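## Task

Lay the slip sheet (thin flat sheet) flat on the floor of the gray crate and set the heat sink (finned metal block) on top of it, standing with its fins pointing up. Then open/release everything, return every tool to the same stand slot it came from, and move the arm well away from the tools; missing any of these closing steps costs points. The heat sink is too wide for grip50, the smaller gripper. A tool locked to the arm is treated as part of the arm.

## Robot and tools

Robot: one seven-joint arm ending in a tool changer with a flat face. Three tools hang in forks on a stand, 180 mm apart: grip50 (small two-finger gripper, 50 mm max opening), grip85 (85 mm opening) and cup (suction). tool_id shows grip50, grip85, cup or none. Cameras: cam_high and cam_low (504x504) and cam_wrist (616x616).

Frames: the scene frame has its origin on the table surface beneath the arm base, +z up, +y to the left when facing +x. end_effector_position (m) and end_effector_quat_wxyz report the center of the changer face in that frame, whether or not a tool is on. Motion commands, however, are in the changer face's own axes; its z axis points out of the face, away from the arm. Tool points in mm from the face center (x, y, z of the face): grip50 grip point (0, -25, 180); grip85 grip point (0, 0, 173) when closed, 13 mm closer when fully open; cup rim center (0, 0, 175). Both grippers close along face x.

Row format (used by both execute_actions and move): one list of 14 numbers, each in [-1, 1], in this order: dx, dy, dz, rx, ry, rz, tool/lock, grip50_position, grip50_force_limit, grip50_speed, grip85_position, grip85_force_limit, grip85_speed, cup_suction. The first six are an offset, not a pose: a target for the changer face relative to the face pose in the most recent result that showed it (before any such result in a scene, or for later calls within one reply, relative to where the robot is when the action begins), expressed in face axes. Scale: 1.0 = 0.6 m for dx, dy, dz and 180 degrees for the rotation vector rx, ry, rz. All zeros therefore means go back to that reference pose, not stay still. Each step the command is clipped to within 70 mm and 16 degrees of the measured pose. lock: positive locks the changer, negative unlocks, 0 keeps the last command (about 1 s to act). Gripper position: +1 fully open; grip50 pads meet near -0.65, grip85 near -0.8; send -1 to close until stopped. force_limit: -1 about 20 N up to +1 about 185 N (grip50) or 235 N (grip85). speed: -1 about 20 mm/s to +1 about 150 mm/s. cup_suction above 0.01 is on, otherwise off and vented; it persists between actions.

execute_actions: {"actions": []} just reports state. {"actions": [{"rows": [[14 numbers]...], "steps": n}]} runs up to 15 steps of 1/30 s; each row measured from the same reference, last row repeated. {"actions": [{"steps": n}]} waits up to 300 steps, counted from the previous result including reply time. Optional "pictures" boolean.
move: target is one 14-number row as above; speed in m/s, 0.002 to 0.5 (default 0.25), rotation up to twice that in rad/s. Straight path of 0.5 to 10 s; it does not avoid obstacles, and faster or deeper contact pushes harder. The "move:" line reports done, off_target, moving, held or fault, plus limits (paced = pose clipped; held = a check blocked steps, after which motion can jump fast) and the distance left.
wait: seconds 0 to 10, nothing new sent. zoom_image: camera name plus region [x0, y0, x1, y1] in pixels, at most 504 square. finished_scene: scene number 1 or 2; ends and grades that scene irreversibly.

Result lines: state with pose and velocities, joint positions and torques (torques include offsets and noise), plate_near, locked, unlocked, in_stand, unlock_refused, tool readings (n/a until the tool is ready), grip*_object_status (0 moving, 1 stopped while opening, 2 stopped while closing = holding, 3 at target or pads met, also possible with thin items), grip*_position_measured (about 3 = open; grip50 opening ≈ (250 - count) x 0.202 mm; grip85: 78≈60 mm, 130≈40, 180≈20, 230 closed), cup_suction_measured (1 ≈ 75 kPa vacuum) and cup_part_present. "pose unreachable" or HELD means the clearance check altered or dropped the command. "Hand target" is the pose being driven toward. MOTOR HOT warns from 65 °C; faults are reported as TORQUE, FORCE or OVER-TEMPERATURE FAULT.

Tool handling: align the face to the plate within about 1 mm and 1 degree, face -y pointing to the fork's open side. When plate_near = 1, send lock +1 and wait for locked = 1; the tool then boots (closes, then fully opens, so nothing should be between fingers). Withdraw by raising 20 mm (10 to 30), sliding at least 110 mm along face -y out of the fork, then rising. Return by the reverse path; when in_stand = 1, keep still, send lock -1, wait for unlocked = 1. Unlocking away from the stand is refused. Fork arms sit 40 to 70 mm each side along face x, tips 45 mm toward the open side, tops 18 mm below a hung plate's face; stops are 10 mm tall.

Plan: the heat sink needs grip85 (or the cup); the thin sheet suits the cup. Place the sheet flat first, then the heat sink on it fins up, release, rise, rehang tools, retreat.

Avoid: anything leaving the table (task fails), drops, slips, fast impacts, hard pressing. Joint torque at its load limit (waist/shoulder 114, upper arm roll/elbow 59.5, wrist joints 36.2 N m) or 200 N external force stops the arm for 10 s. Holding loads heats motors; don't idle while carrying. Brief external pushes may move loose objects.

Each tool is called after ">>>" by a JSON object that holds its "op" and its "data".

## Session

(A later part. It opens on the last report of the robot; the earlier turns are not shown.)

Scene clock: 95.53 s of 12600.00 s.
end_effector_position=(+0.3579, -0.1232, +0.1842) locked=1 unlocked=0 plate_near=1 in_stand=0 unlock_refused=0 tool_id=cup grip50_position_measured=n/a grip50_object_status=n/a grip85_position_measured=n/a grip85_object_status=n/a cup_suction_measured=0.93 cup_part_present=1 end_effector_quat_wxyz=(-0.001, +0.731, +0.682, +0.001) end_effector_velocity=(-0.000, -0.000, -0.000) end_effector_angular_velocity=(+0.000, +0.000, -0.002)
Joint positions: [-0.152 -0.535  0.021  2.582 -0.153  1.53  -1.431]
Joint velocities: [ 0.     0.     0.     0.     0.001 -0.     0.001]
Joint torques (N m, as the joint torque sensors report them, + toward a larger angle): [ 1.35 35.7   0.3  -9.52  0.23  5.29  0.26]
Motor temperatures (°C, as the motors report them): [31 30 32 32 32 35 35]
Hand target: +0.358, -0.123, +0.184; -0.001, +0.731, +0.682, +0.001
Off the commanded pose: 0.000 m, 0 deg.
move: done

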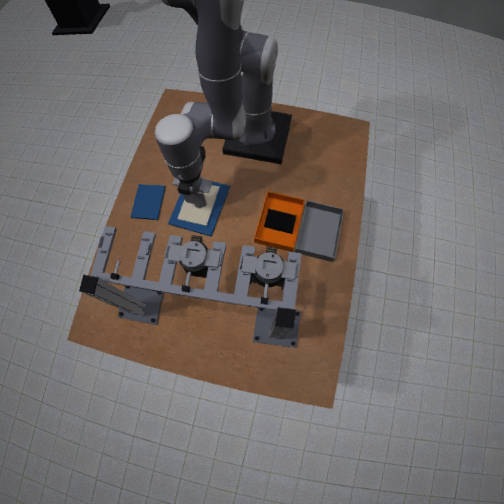

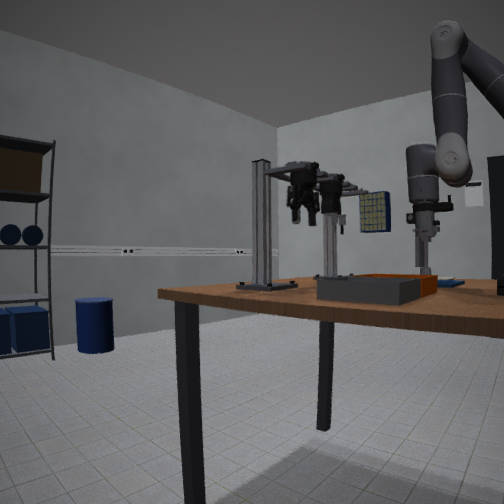

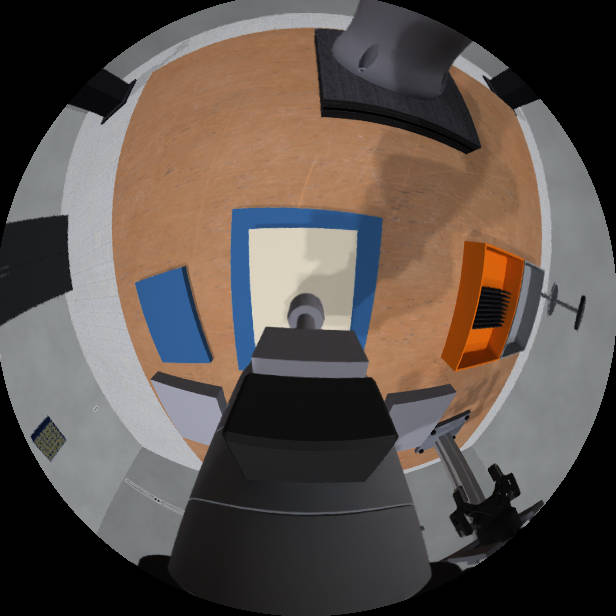

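>>> {"op": "move", "data": {"target": [0,0,-0.1,0,0,0,0,0,0,0,1,0,0,1], "speed": 0.1}}

>>> {"op": "move", "data": {"target": [0.72,-0.022,0.015,0,0,0,0,0,0,0,1,0,0,1], "speed": 0.2}}

>>> {"op": "zoom_image", "data": {"camera": "cam_wrist", "region": [200,190,420,380]}}

Scene clock: 97.67 s of 12600.00 s.
end_effector_position=(+0.3581, -0.1234, +0.2446) locked=1 unlocked=0 plate_near=1 in_stand=0 unlock_refused=0 tool_id=cup grip50_position_measured=n/a grip50_object_status=n/a grip85_position_measured=n/a grip85_object_status=n/a cup_suction_measured=0.94 cup_part_present=1 end_effector_quat_wxyz=(-0.001, +0.731, +0.682, +0.000) end_effector_velocity=(+0.000, +0.000, -0.000) end_effector_angular_velocity=(+0.000, +0.000, +0.001)
Joint positions: [-0.227 -0.307  0.114  2.572 -0.109  1.29  -1.463]
Joint velocities: [-0.    -0.001  0.    -0.     0.     0.    -0.001]
Joint torques (N m, as the joint torque sensors report them, + toward a larger angle): [ -0.56  29.89   1.83 -15.24  -1.36   5.64  -0.12]
Motor temperatures (°C, as the motors report them): [31 30 32 32 32 35 35]
Hand target: +0.358, -0.123, +0.245; -0.001, +0.731, +0.682, +0.000
Off the commanded pose: 0.000 m, 0 deg.
move: done

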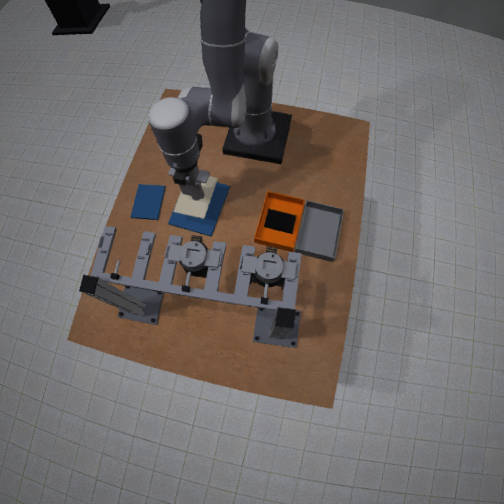

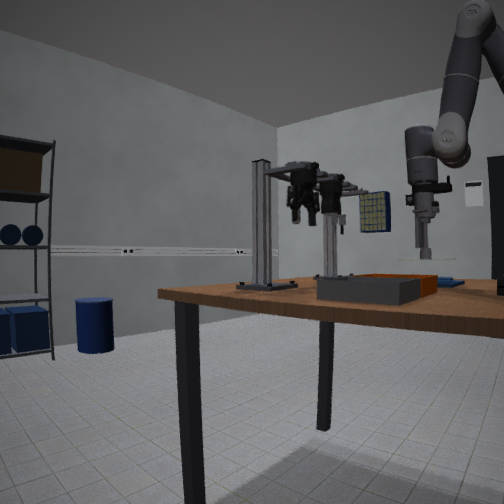

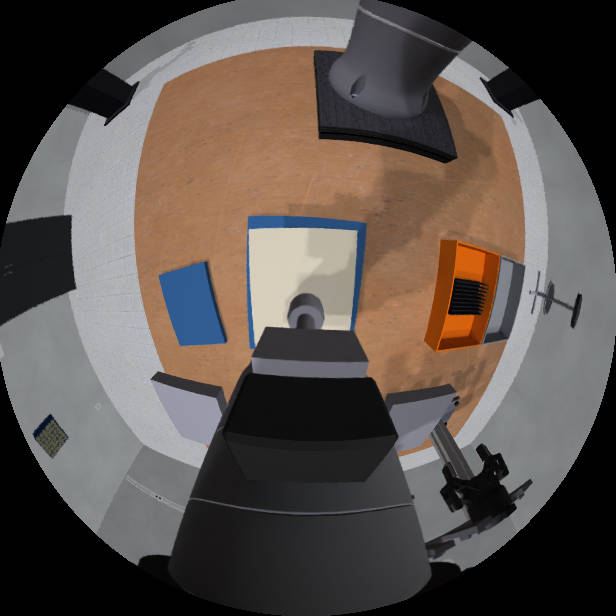

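Scene clock: 100.17 s of 12600.00 s.
end_effector_position=(+0.3739, +0.3094, +0.2361) locked=1 unlocked=0 plate_near=1 in_stand=0 unlock_refused=0 tool_id=cup grip50_position_measured=n/a grip50_object_status=n/a grip85_position_measured=n/a grip85_object_status=n/a cup_suction_measured=0.94 cup_part_present=1 end_effector_quat_wxyz=(-0.001, +0.731, +0.682, +0.000) end_effector_velocity=(+0.000, -0.001, -0.000) end_effector_angular_velocity=(-0.000, +0.000, -0.002)
Joint positions: [ 0.59  -0.491  0.239  2.273 -0.248  1.165 -0.419]
Joint velocities: [-0.002  0.     0.     0.    -0.     0.     0.001]
Joint torques (N m, as the joint torque sensors report them, + toward a larger angle): [ -0.43  43.4    3.99 -19.65  -1.97   5.36  -0.17]
Motor temperatures (°C, as the motors report them): [31 30 32 32 32 35 35]
Hand target: +0.374, +0.309, +0.236; -0.001, +0.731, +0.682, +0.000
Off the commanded pose: 0.001 m, 0 deg.
move: done

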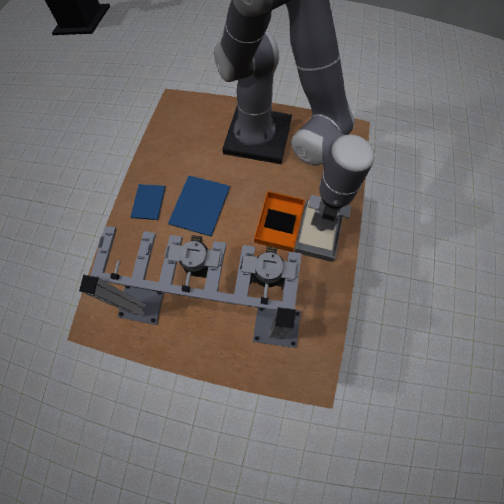

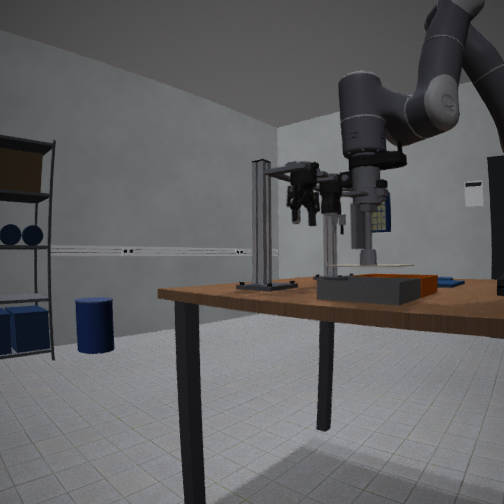

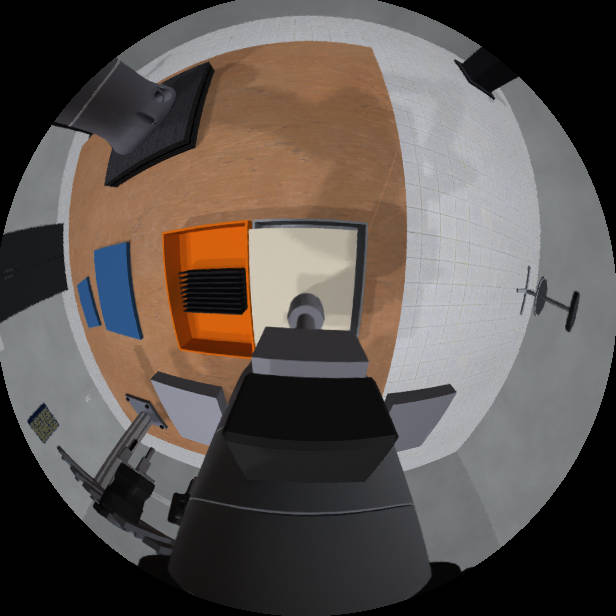

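Region (200, 190, 420, 380) of cam_wrist's 616x616 image, scaled by 2.291, with more detail than that image has; it fills the top 435 rows of this view, and the rest is white.

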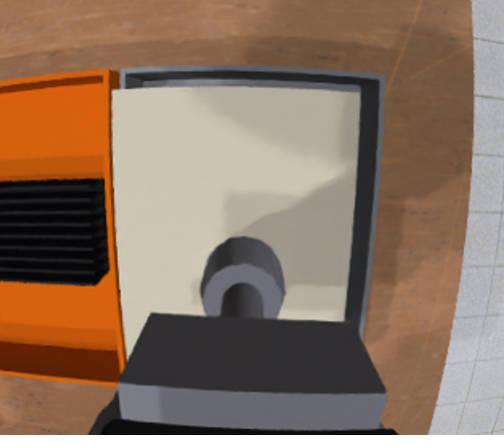

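>>> {"op": "move", "data": {"target": [0.01,0.002,0.025,0,0,0.006,0,0,0,0,1,0,0,1], "speed": 0.03}}

>>> {"op": "zoom_image", "data": {"camera": "cam_wrist", "region": [200,190,420,380]}}

Scene clock: 101.83 s of 12600.00 s.
end_effector_position=(+0.3754, +0.3154, +0.2209) locked=1 unlocked=0 plate_near=1 in_stand=0 unlock_refused=0 tool_id=cup grip50_position_measured=n/a grip50_object_status=n/a grip85_position_measured=n/a grip85_object_status=n/a cup_suction_measured=0.94 cup_part_present=1 end_effector_quat_wxyz=(-0.001, +0.738, +0.675, +0.000) end_effector_velocity=(+0.000, -0.000, +0.000) end_effector_angular_velocity=(+0.000, -0.000, +0.001)
Joint positions: [ 0.615 -0.535  0.215  2.264 -0.262  1.2   -0.385]
Joint velocities: [-0.     0.    -0.    -0.     0.    -0.    -0.001]
Joint torques (N m, as the joint torque sensors report them, + toward a larger angle): [ -0.58  44.64   3.78 -19.1   -1.93   5.31   0.04]
Motor temperatures (°C, as the motors report them): [31 30 32 32 32 35 35]
Hand target: +0.375, +0.315, +0.221; -0.001, +0.738, +0.675, +0.000
Off the commanded pose: 0.000 m, 0 deg.
move: done

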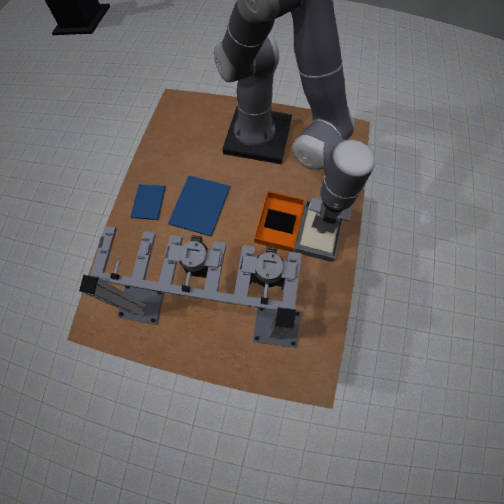

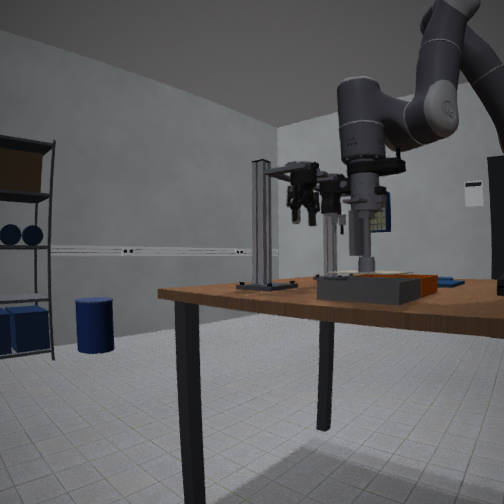

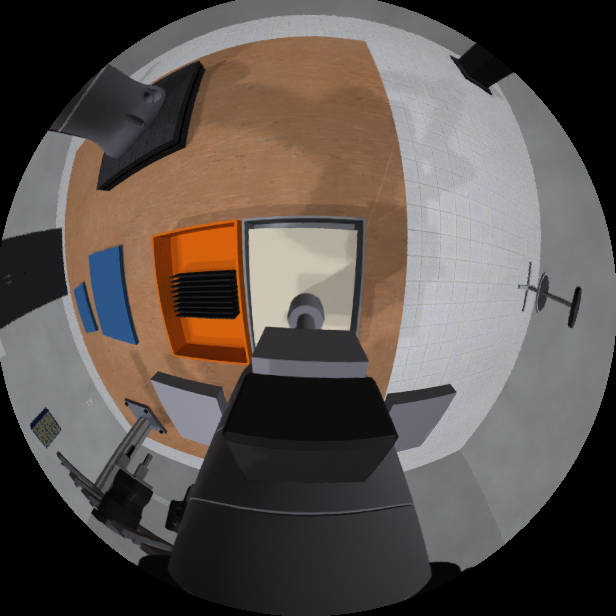

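Region (200, 190, 420, 380) of cam_wrist's 616x616 image, scaled by 2.291, with more detail than that image has; it fills the top 435 rows of this view, and the rest is white.

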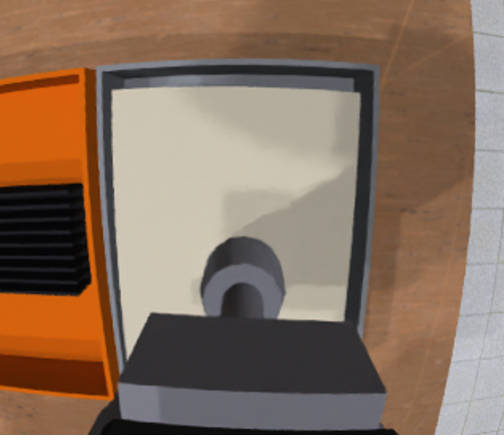

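>>> {"op": "move", "data": {"target": [0.001,-0.003,0.078,0,0,0,0,0,0,0,1,0,0,1], "speed": 0.025}}

>>> {"op": "move", "data": {"target": [0,0,-0.01,0,0,0,0,0,0,0,1,0,0,0], "speed": 0.006}}

>>> {"op": "move", "data": {"target": [0,0,-0.12,0,0,0,0,0,0,0,1,0,0,0], "speed": 0.1}}

>>> {"op": "move", "data": {"target": [-0.827,0.288,-0.216,0,0,-0.0472,0,0,0,0,1,0,0,0], "speed": 0.3}}

Scene clock: 105.80 s of 12600.00 s.
end_effector_position=(+0.3735, +0.3161, +0.1739) locked=1 unlocked=0 plate_near=1 in_stand=0 unlock_refused=0 tool_id=cup grip50_position_measured=n/a grip50_object_status=n/a grip85_position_measured=n/a grip85_object_status=n/a cup_suction_measured=0.94 cup_part_present=1 end_effector_quat_wxyz=(-0.001, +0.738, +0.675, -0.000) end_effector_velocity=(+0.000, +0.000, +0.000) end_effector_angular_velocity=(+0.001, -0.000, +0.001)
Joint positions: [ 0.673 -0.654  0.142  2.271 -0.303  1.331 -0.349]
Joint velocities: [ 0.     0.    -0.    -0.001  0.     0.    -0.001]
Joint torques (N m, as the joint torque sensors report them, + toward a larger angle): [  0.16  46.47   2.89 -15.31  -1.53   5.48   0.06]
Motor temperatures (°C, as the motors report them): [31 30 32 32 32 35 35]
Hand target: +0.374, +0.316, +0.174; -0.001, +0.738, +0.675, +0.000
Off the commanded pose: 0.000 m, 0 deg.
move: done

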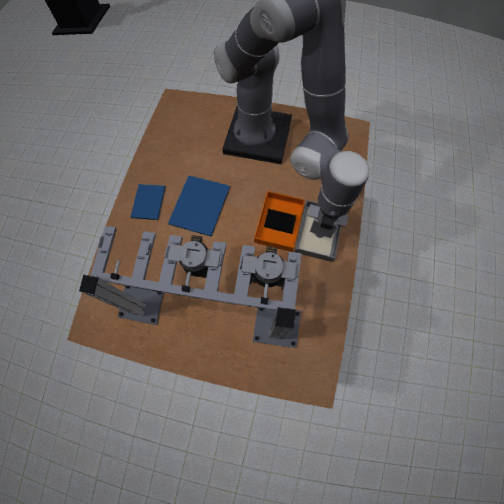

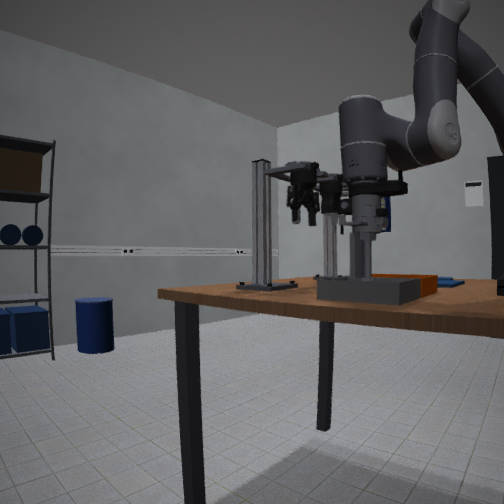

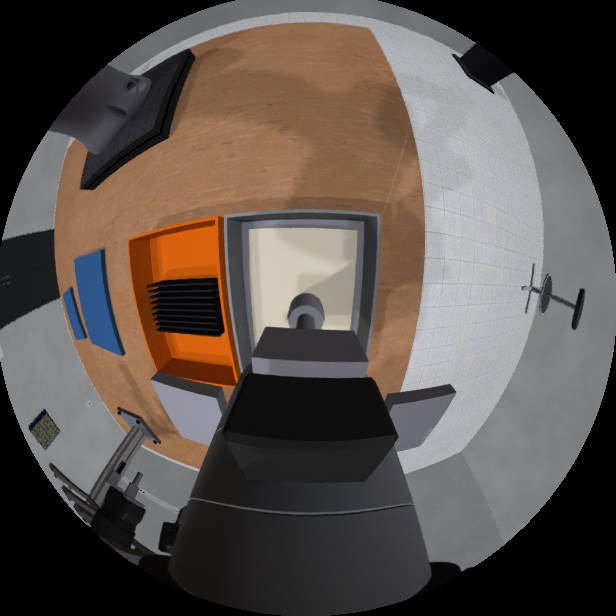

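Scene clock: 107.03 s of 12600.00 s.
end_effector_position=(+0.3736, +0.3162, +0.1799) locked=1 unlocked=0 plate_near=1 in_stand=0 unlock_refused=0 tool_id=cup grip50_position_measured=n/a grip50_object_status=n/a grip85_position_measured=n/a grip85_object_status=n/a cup_suction_measured=0.00 cup_part_present=0 end_effector_quat_wxyz=(-0.001, +0.738, +0.675, +0.000) end_effector_velocity=(-0.000, -0.000, +0.000) end_effector_angular_velocity=(+0.000, -0.000, -0.001)
Joint positions: [ 0.665 -0.638  0.152  2.271 -0.301  1.316 -0.351]
Joint velocities: [-0.     0.     0.     0.    -0.     0.     0.001]
Joint torques (N m, as the joint torque sensors report them, + toward a larger angle): [ -1.26  45.19   5.37 -14.91  -1.1    4.92  -0.19]
Motor temperatures (°C, as the motors report them): [31 30 32 32 32 35 35]
Hand target: +0.373, +0.316, +0.180; -0.001, +0.738, +0.675, -0.000
Off the commanded pose: 0.000 m, 0 deg.
move: done

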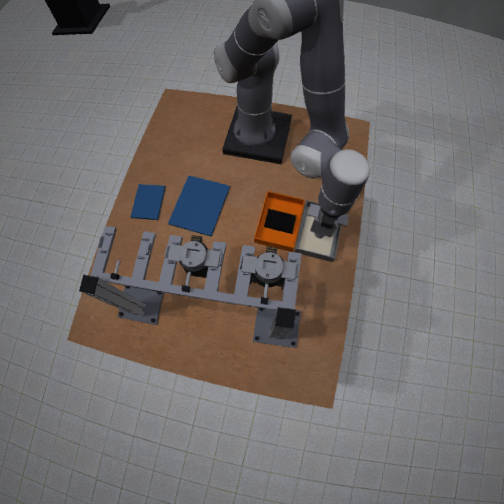

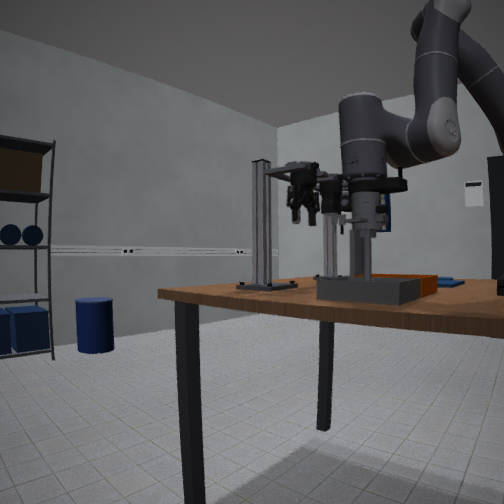

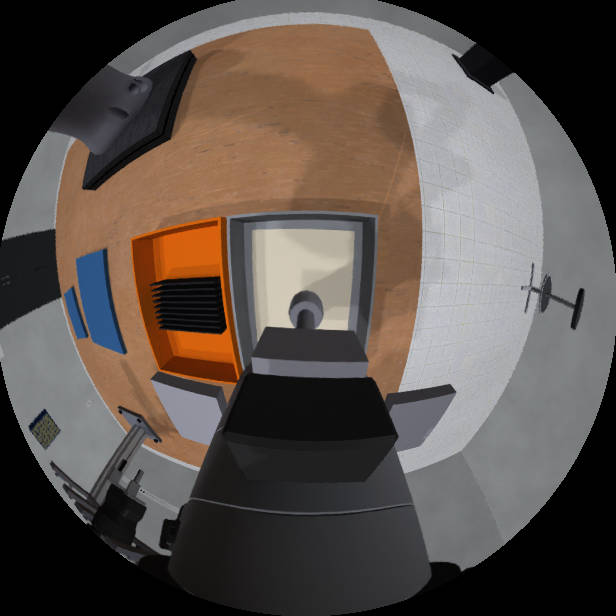

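Scene clock: 108.03 s of 12600.00 s.
end_effector_position=(+0.3737, +0.3162, +0.2523) locked=1 unlocked=0 plate_near=1 in_stand=0 unlock_refused=0 tool_id=cup grip50_position_measured=n/a grip50_object_status=n/a grip85_position_measured=n/a grip85_object_status=n/a cup_suction_measured=0.00 cup_part_present=0 end_effector_quat_wxyz=(-0.001, +0.738, +0.675, +0.000) end_effector_velocity=(-0.000, -0.000, -0.000) end_effector_angular_velocity=(-0.000, +0.001, -0.000)
Joint positions: [ 0.589 -0.458  0.258  2.253 -0.222  1.112 -0.409]
Joint velocities: [-0.    -0.001  0.    -0.     0.    -0.    -0.   ]
Joint torques (N m, as the joint torque sensors report them, + toward a larger angle): [ -0.91  40.9    3.56 -20.49  -2.32   5.59   0.19]
Motor temperatures (°C, as the motors report them): [31 30 32 32 32 35 35]
Hand target: +0.374, +0.316, +0.252; -0.001, +0.738, +0.675, +0.000
Off the commanded pose: 0.000 m, 0 deg.
move: done

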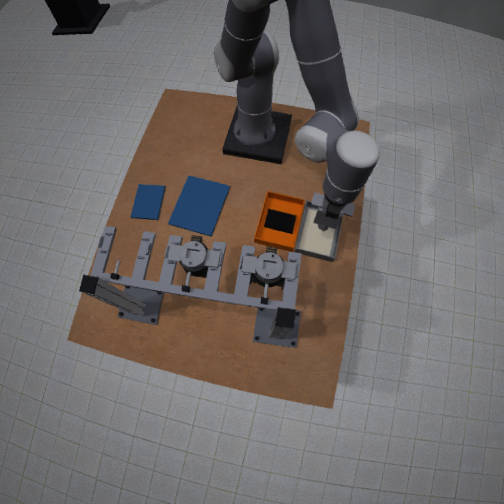

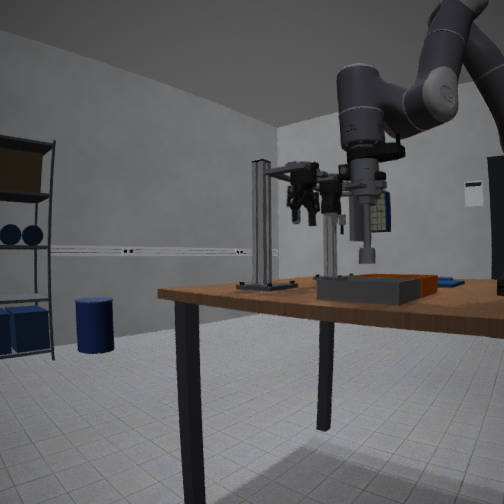

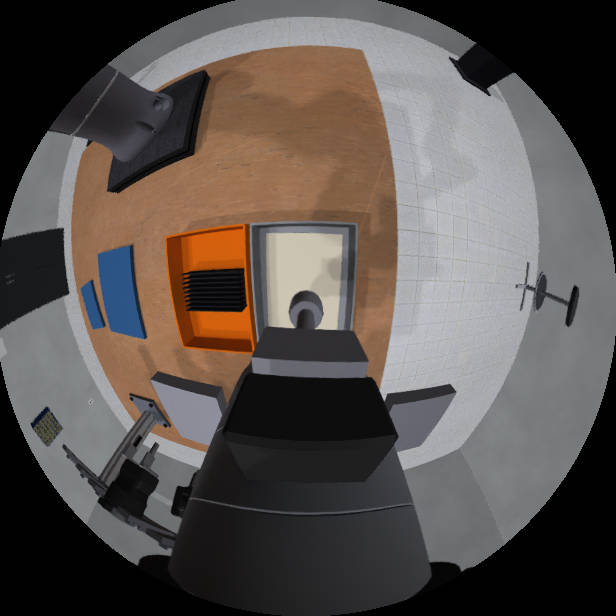

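Scene clock: 110.27 s of 12600.00 s.
end_effector_position=(+0.5030, -0.1946, +0.3812) locked=1 unlocked=0 plate_near=1 in_stand=0 unlock_refused=0 tool_id=cup grip50_position_measured=n/a grip50_object_status=n/a grip85_position_measured=n/a grip85_object_status=n/a cup_suction_measured=0.00 cup_part_present=0 end_effector_quat_wxyz=(-0.001, +0.685, +0.728, +0.000) end_effector_velocity=(+0.000, -0.000, +0.000) end_effector_angular_velocity=(-0.001, -0.000, +0.000)
Joint positions: [-0.187 -0.256 -0.025  2.026  0.011  0.696 -1.799]
Joint velocities: [-0.     0.     0.    -0.    -0.001  0.     0.   ]
Joint torques (N m, as the joint torque sensors report them, + toward a larger angle): [  0.61  44.38   1.19 -29.38  -3.6    5.18   0.23]
Motor temperatures (°C, as the motors report them): [31 30 32 32 32 35 35]
Hand target: +0.503, -0.194, +0.381; -0.001, +0.685, +0.728, +0.000
Off the commanded pose: 0.001 m, 0 deg.
move: done

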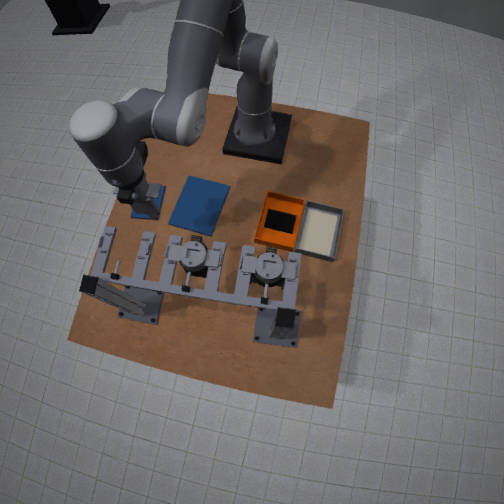

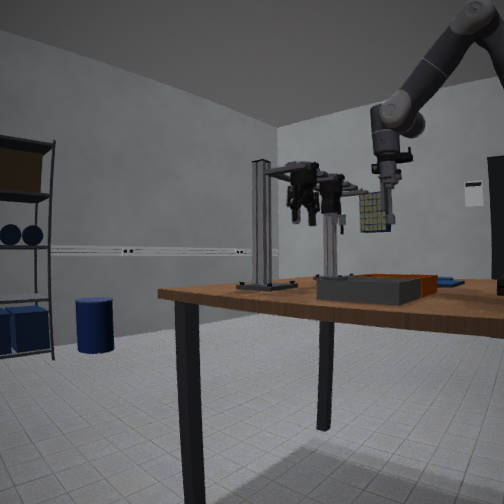

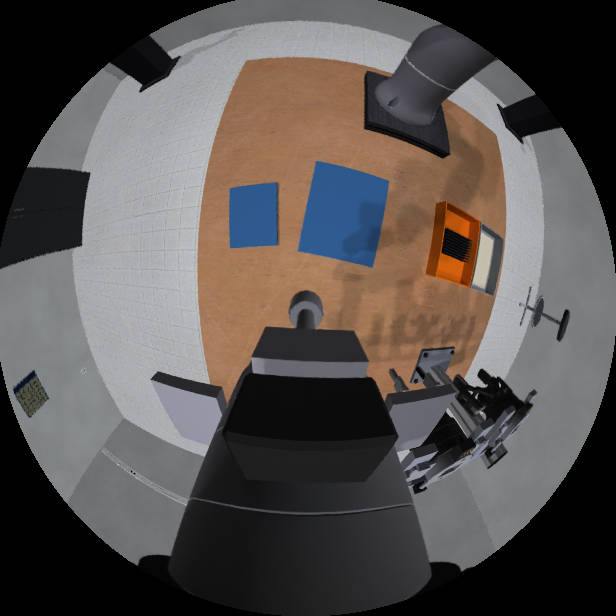

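>>> {"op": "move", "data": {"target": [0.0013,0.2478,0,-0.0015,0,0,0,0,0,0,1,0,0,0], "speed": 0.12}}

>>> {"op": "move", "data": {"target": [0,0,0.0335,0,0,0,0,0,0,0,1,0,0,0], "speed": 0.015}}

>>> {"op": "move", "data": {"target": [0,0,0,0,0,0,-1,0,0,0,1,0,0,0]}}

>>> {"op": "execute_actions", "data": {"actions": [{"steps":22}], "pictures": false}}

>>> {"op": "move", "data": {"target": [0,0,-0.04,0,0,0,0,0,0,0,1,0,0,0], "speed": 0.04}}

Scene clock: 116.80 s of 12600.00 s.
end_effector_position=(+0.6512, -0.1847, +0.3808) locked=1 unlocked=0 plate_near=1 in_stand=0 unlock_refused=0 tool_id=cup grip50_position_measured=n/a grip50_object_status=n/a grip85_position_measured=n/a grip85_object_status=n/a cup_suction_measured=0.00 cup_part_present=0 end_effector_quat_wxyz=(+0.001, +0.685, +0.728, +0.002) end_effector_velocity=(-0.000, +0.000, +0.001) end_effector_angular_velocity=(+0.000, -0.001, -0.000)
Joint positions: [-0.138 -0.559 -0.031  1.567  0.024  0.544 -1.756]
Joint velocities: [ 0.     0.001 -0.     0.     0.     0.     0.   ]
Joint torques (N m, as the joint torque sensors report them, + toward a larger angle): [ -1.03  58.9    0.08 -31.87  -4.09   5.17   0.16]
Motor temperatures (°C, as the motors report them): [31 30 32 32 32 35 35]
Hand target: +0.651, -0.185, +0.381; +0.001, +0.685, +0.728, +0.002
Off the commanded pose: 0.000 m, 0 deg.
move: done

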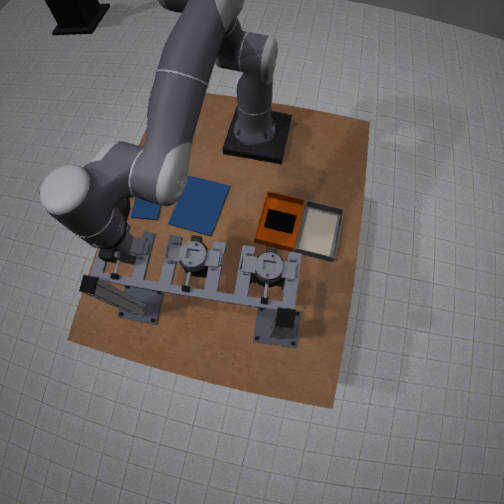

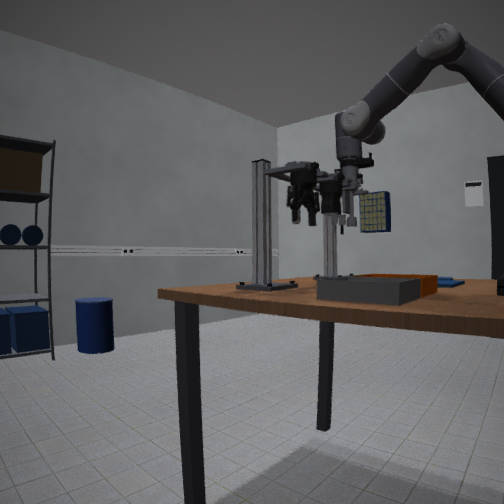

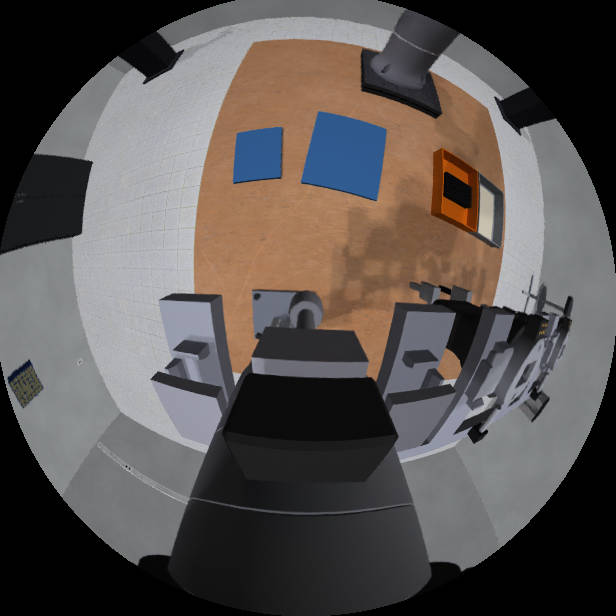

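Scene clock: 118.37 s of 12600.00 s.
end_effector_position=(+0.6516, -0.1849, +0.3616) locked=1 unlocked=0 plate_near=1 in_stand=1 unlock_refused=0 tool_id=cup grip50_position_measured=n/a grip50_object_status=n/a grip85_position_measured=n/a grip85_object_status=n/a cup_suction_measured=0.00 cup_part_present=0 end_effector_quat_wxyz=(+0.001, +0.685, +0.728, +0.002) end_effector_velocity=(-0.000, -0.000, -0.000) end_effector_angular_velocity=(+0.000, -0.000, -0.001)
Joint positions: [-0.138 -0.583 -0.031  1.584  0.025  0.587 -1.757]
Joint velocities: [-0.  0. -0.  0.  0. -0.  0.]
Joint torques (N m, as the joint torque sensors report them, + toward a larger angle): [ -0.74  54.22   1.49 -28.86  -3.5    4.68  -0.14]
Motor temperatures (°C, as the motors report them): [31 30 32 32 32 35 35]
Hand target: +0.651, -0.185, +0.361; +0.001, +0.685, +0.728, +0.002
Off the commanded pose: 0.001 m, 0 deg.
move: done

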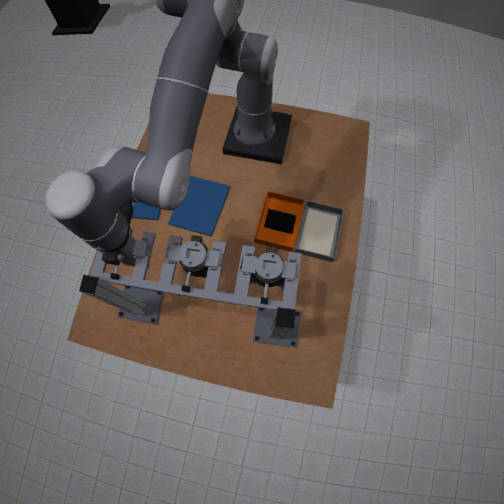

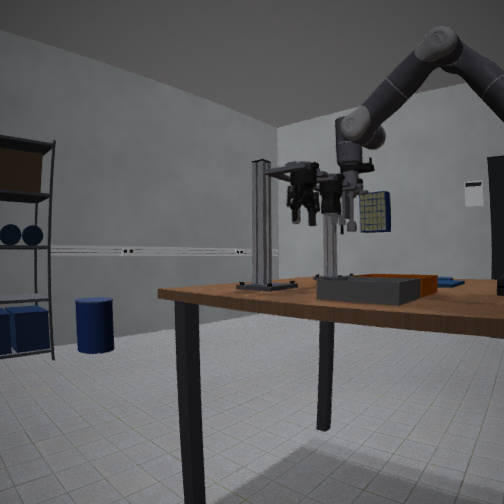

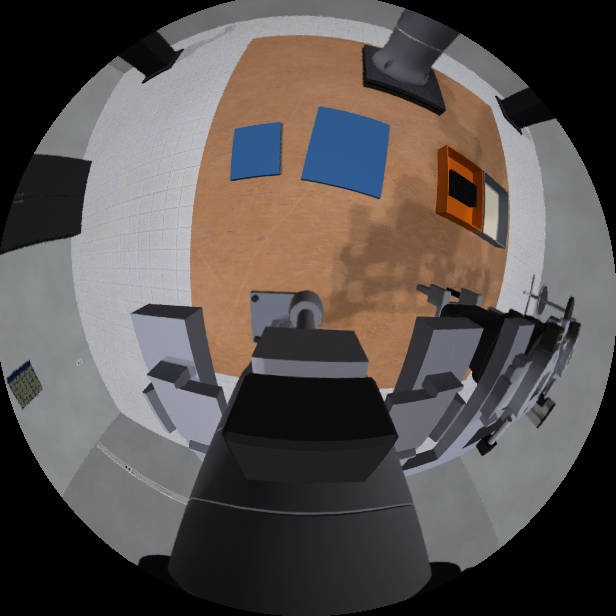

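Scene clock: 118.87 s of 12600.00 s.
end_effector_position=(+0.6516, -0.1849, +0.3616) locked=0 unlocked=0 plate_near=1 in_stand=1 unlock_refused=0 tool_id=none grip50_position_measured=n/a grip50_object_status=n/a grip85_position_measured=n/a grip85_object_status=n/a cup_suction_measured=n/a cup_part_present=n/a end_effector_quat_wxyz=(+0.001, +0.685, +0.728, +0.002) end_effector_velocity=(+0.000, +0.000, -0.000) end_effector_angular_velocity=(-0.000, +0.000, +0.000)
Joint positions: [-0.138 -0.583 -0.031  1.584  0.025  0.587 -1.757]
Joint velocities: [ 0.  0.  0.  0. -0.  0. -0.]
Joint torques (N m, as the joint torque sensors report them, + toward a larger angle): [ -0.42  53.05   0.11 -28.33  -3.63   4.43   0.2 ]
Motor temperatures (°C, as the motors report them): [31 30 32 32 32 35 35]
Hand target: +0.652, -0.185, +0.362; +0.001, +0.685, +0.728, +0.002
Off the commanded pose: 0.000 m, 0 deg.
move: done

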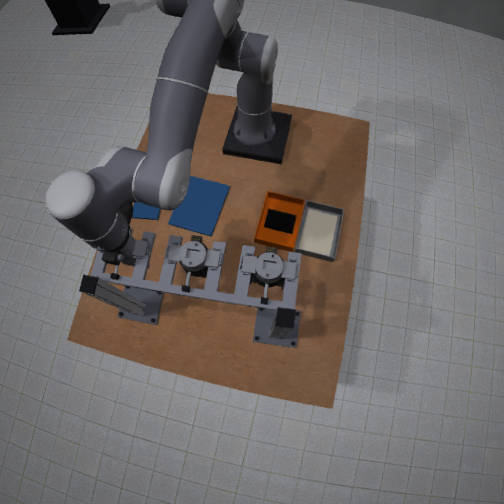

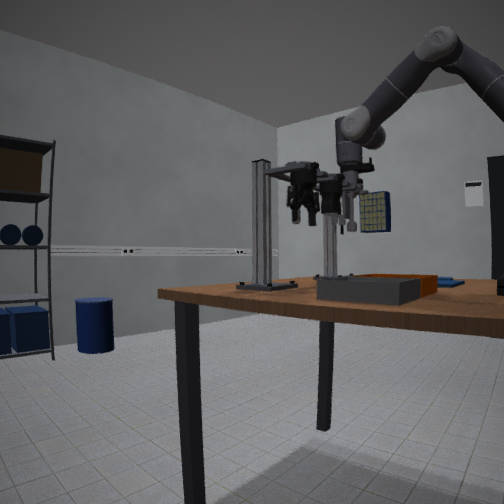

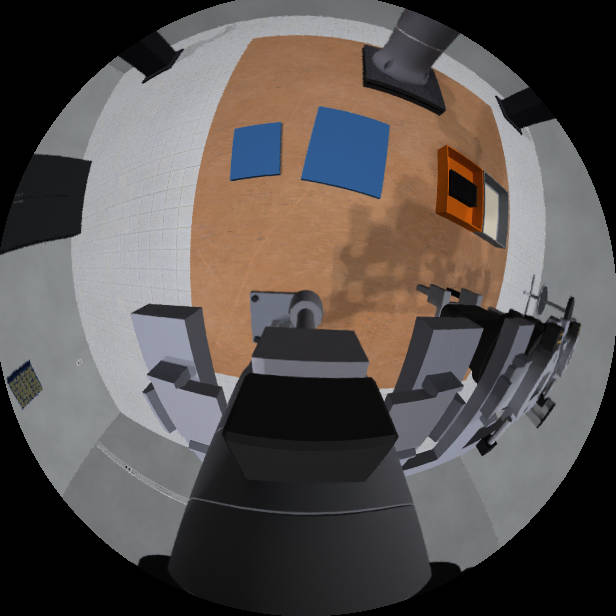

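Scene clock: 119.60 s of 12600.00 s.
end_effector_position=(+0.6516, -0.1849, +0.3616) locked=0 unlocked=1 plate_near=1 in_stand=1 unlock_refused=0 tool_id=none grip50_position_measured=n/a grip50_object_status=n/a grip85_position_measured=n/a grip85_object_status=n/a cup_suction_measured=n/a cup_part_present=n/a end_effector_quat_wxyz=(+0.001, +0.685, +0.728, +0.002) end_effector_velocity=(-0.000, -0.000, +0.000) end_effector_angular_velocity=(-0.000, +0.000, +0.000)
Joint positions: [-0.138 -0.583 -0.031  1.584  0.025  0.587 -1.757]
Joint velocities: [-0.  0. -0.  0. -0. -0.  0.]
Joint torques (N m, as the joint torque sensors report them, + toward a larger angle): [ -0.86  53.84  -0.27 -28.35  -3.78   4.49   0.04]
Motor temperatures (°C, as the motors report them): [31 30 32 32 32 35 35]
Hand target: +0.652, -0.185, +0.362; +0.001, +0.685, +0.728, +0.002
Off the commanded pose: 0.000 m, 0 deg.
Steps of this call (steps 1 to 22: nothing new was sent). Readings (end_effector_position | what the end effector reports):
1: (+0.6516, -0.1849, +0.3616) | locked=0 unlocked=0 plate_near=1 in_stand=1 unlock_refused=0 tool_id=none grip50_position_measured=n/a grip50_object_status=n/a grip85_position_measured=n/a grip85_object_status=n/a cup_suction_measured=n/a cup_part_present=n/a
2: (+0.6516, -0.1849, +0.3616) | locked=0 unlocked=0 plate_near=1 in_stand=1 unlock_refused=0 tool_id=none grip50_position_measured=n/a grip50_object_status=n/a grip85_position_measured=n/a grip85_object_status=n/a cup_suction_measured=n/a cup_part_present=n/a
4: (+0.6516, -0.1849, +0.3616) | locked=0 unlocked=0 plate_near=1 in_stand=1 unlock_refused=0 tool_id=none grip50_position_measured=n/a grip50_object_status=n/a grip85_position_measured=n/a grip85_object_status=n/a cup_suction_measured=n/a cup_part_present=n/a
8: (+0.6516, -0.1849, +0.3616) | locked=0 unlocked=0 plate_near=1 in_stand=1 unlock_refused=0 tool_id=none grip50_position_measured=n/a grip50_object_status=n/a grip85_position_measured=n/a grip85_object_status=n/a cup_suction_measured=n/a cup_part_present=n/a
22: the state above

Scene clock: 120.43 s of 12600.00 s.
end_effector_position=(+0.6515, -0.1847, +0.3857) locked=0 unlocked=1 plate_near=0 in_stand=0 unlock_refused=0 tool_id=none grip50_position_measured=n/a grip50_object_status=n/a grip85_position_measured=n/a grip85_object_status=n/a cup_suction_measured=n/a cup_part_present=n/a end_effector_quat_wxyz=(+0.002, +0.685, +0.728, +0.002) end_effector_velocity=(-0.000, -0.000, -0.000) end_effector_angular_velocity=(-0.000, +0.000, -0.000)
Joint positions: [-0.138 -0.553 -0.031  1.563  0.023  0.536 -1.756]
Joint velocities: [-0. -0.  0.  0. -0. -0. -0.]
Joint torques (N m, as the joint torque sensors report them, + toward a larger angle): [ -0.8   52.02  -1.23 -28.64  -3.68   4.57   0.4 ]
Motor temperatures (°C, as the motors report them): [31 30 32 32 32 35 35]
Hand target: +0.651, -0.185, +0.386; +0.001, +0.685, +0.728, +0.002
Off the commanded pose: 0.000 m, 0 deg.
move: done

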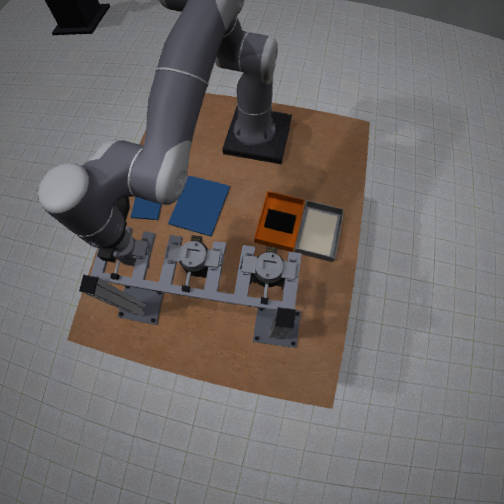

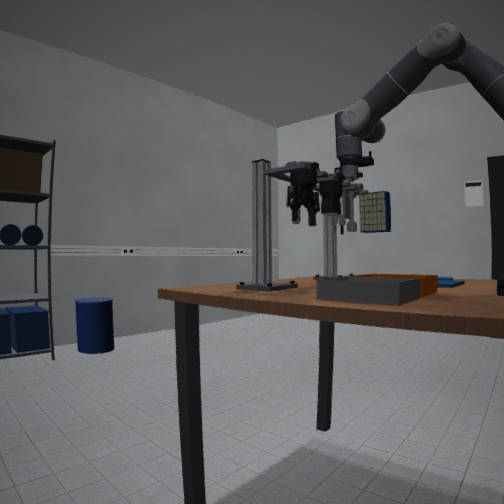

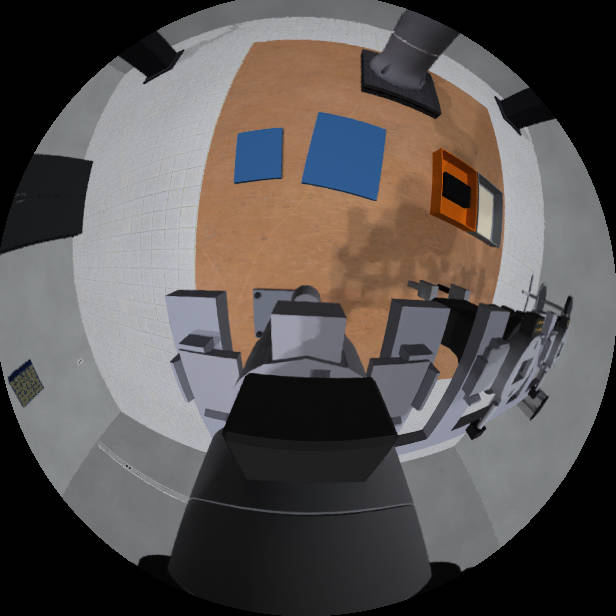

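>>> {"op": "move", "data": {"target": [0.6015,-0.0042,0.0147,0.0005,0,0,0,0,0,0,1,0,0,0]}}

Scene clock: 122.73 s of 12600.00 s.
end_effector_position=(+0.6268, +0.1759, +0.3771) locked=0 unlocked=1 plate_near=0 in_stand=0 unlock_refused=0 tool_id=none grip50_position_measured=n/a grip50_object_status=n/a grip85_position_measured=n/a grip85_object_status=n/a cup_suction_measured=n/a cup_part_present=n/a end_effector_quat_wxyz=(+0.001, +0.685, +0.728, +0.002) end_effector_velocity=(-0.000, -0.000, -0.000) end_effector_angular_velocity=(-0.000, +0.000, +0.000)
Joint positions: [ 0.309 -0.513  0.097  1.663 -0.047  0.595 -1.159]
Joint velocities: [ 0.  0. -0.  0.  0. -0. -0.]
Joint torques (N m, as the joint torque sensors report them, + toward a larger angle): [ -1.5   52.05   2.29 -27.64  -3.48   4.31  -0.28]
Motor temperatures (°C, as the motors report them): [31 30 32 32 32 35 35]
Hand target: +0.627, +0.176, +0.377; +0.001, +0.685, +0.728, +0.002
Off the commanded pose: 0.001 m, 0 deg.
move: done

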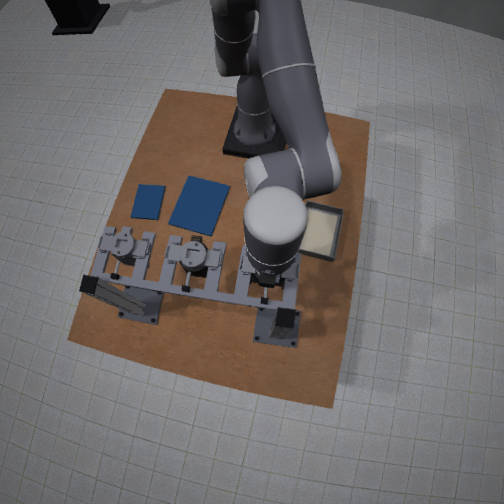

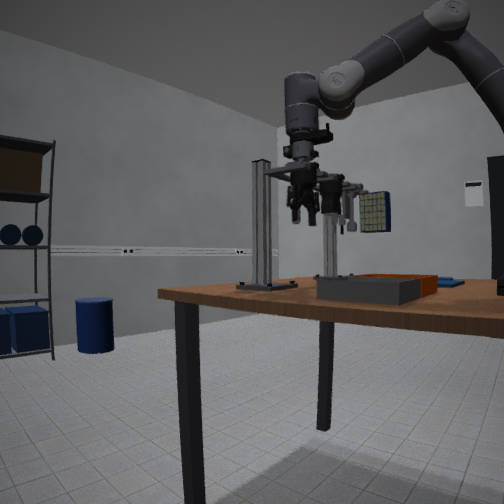

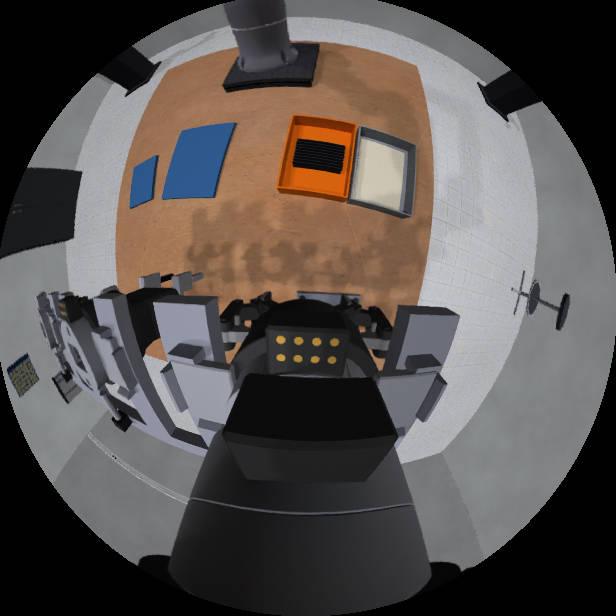

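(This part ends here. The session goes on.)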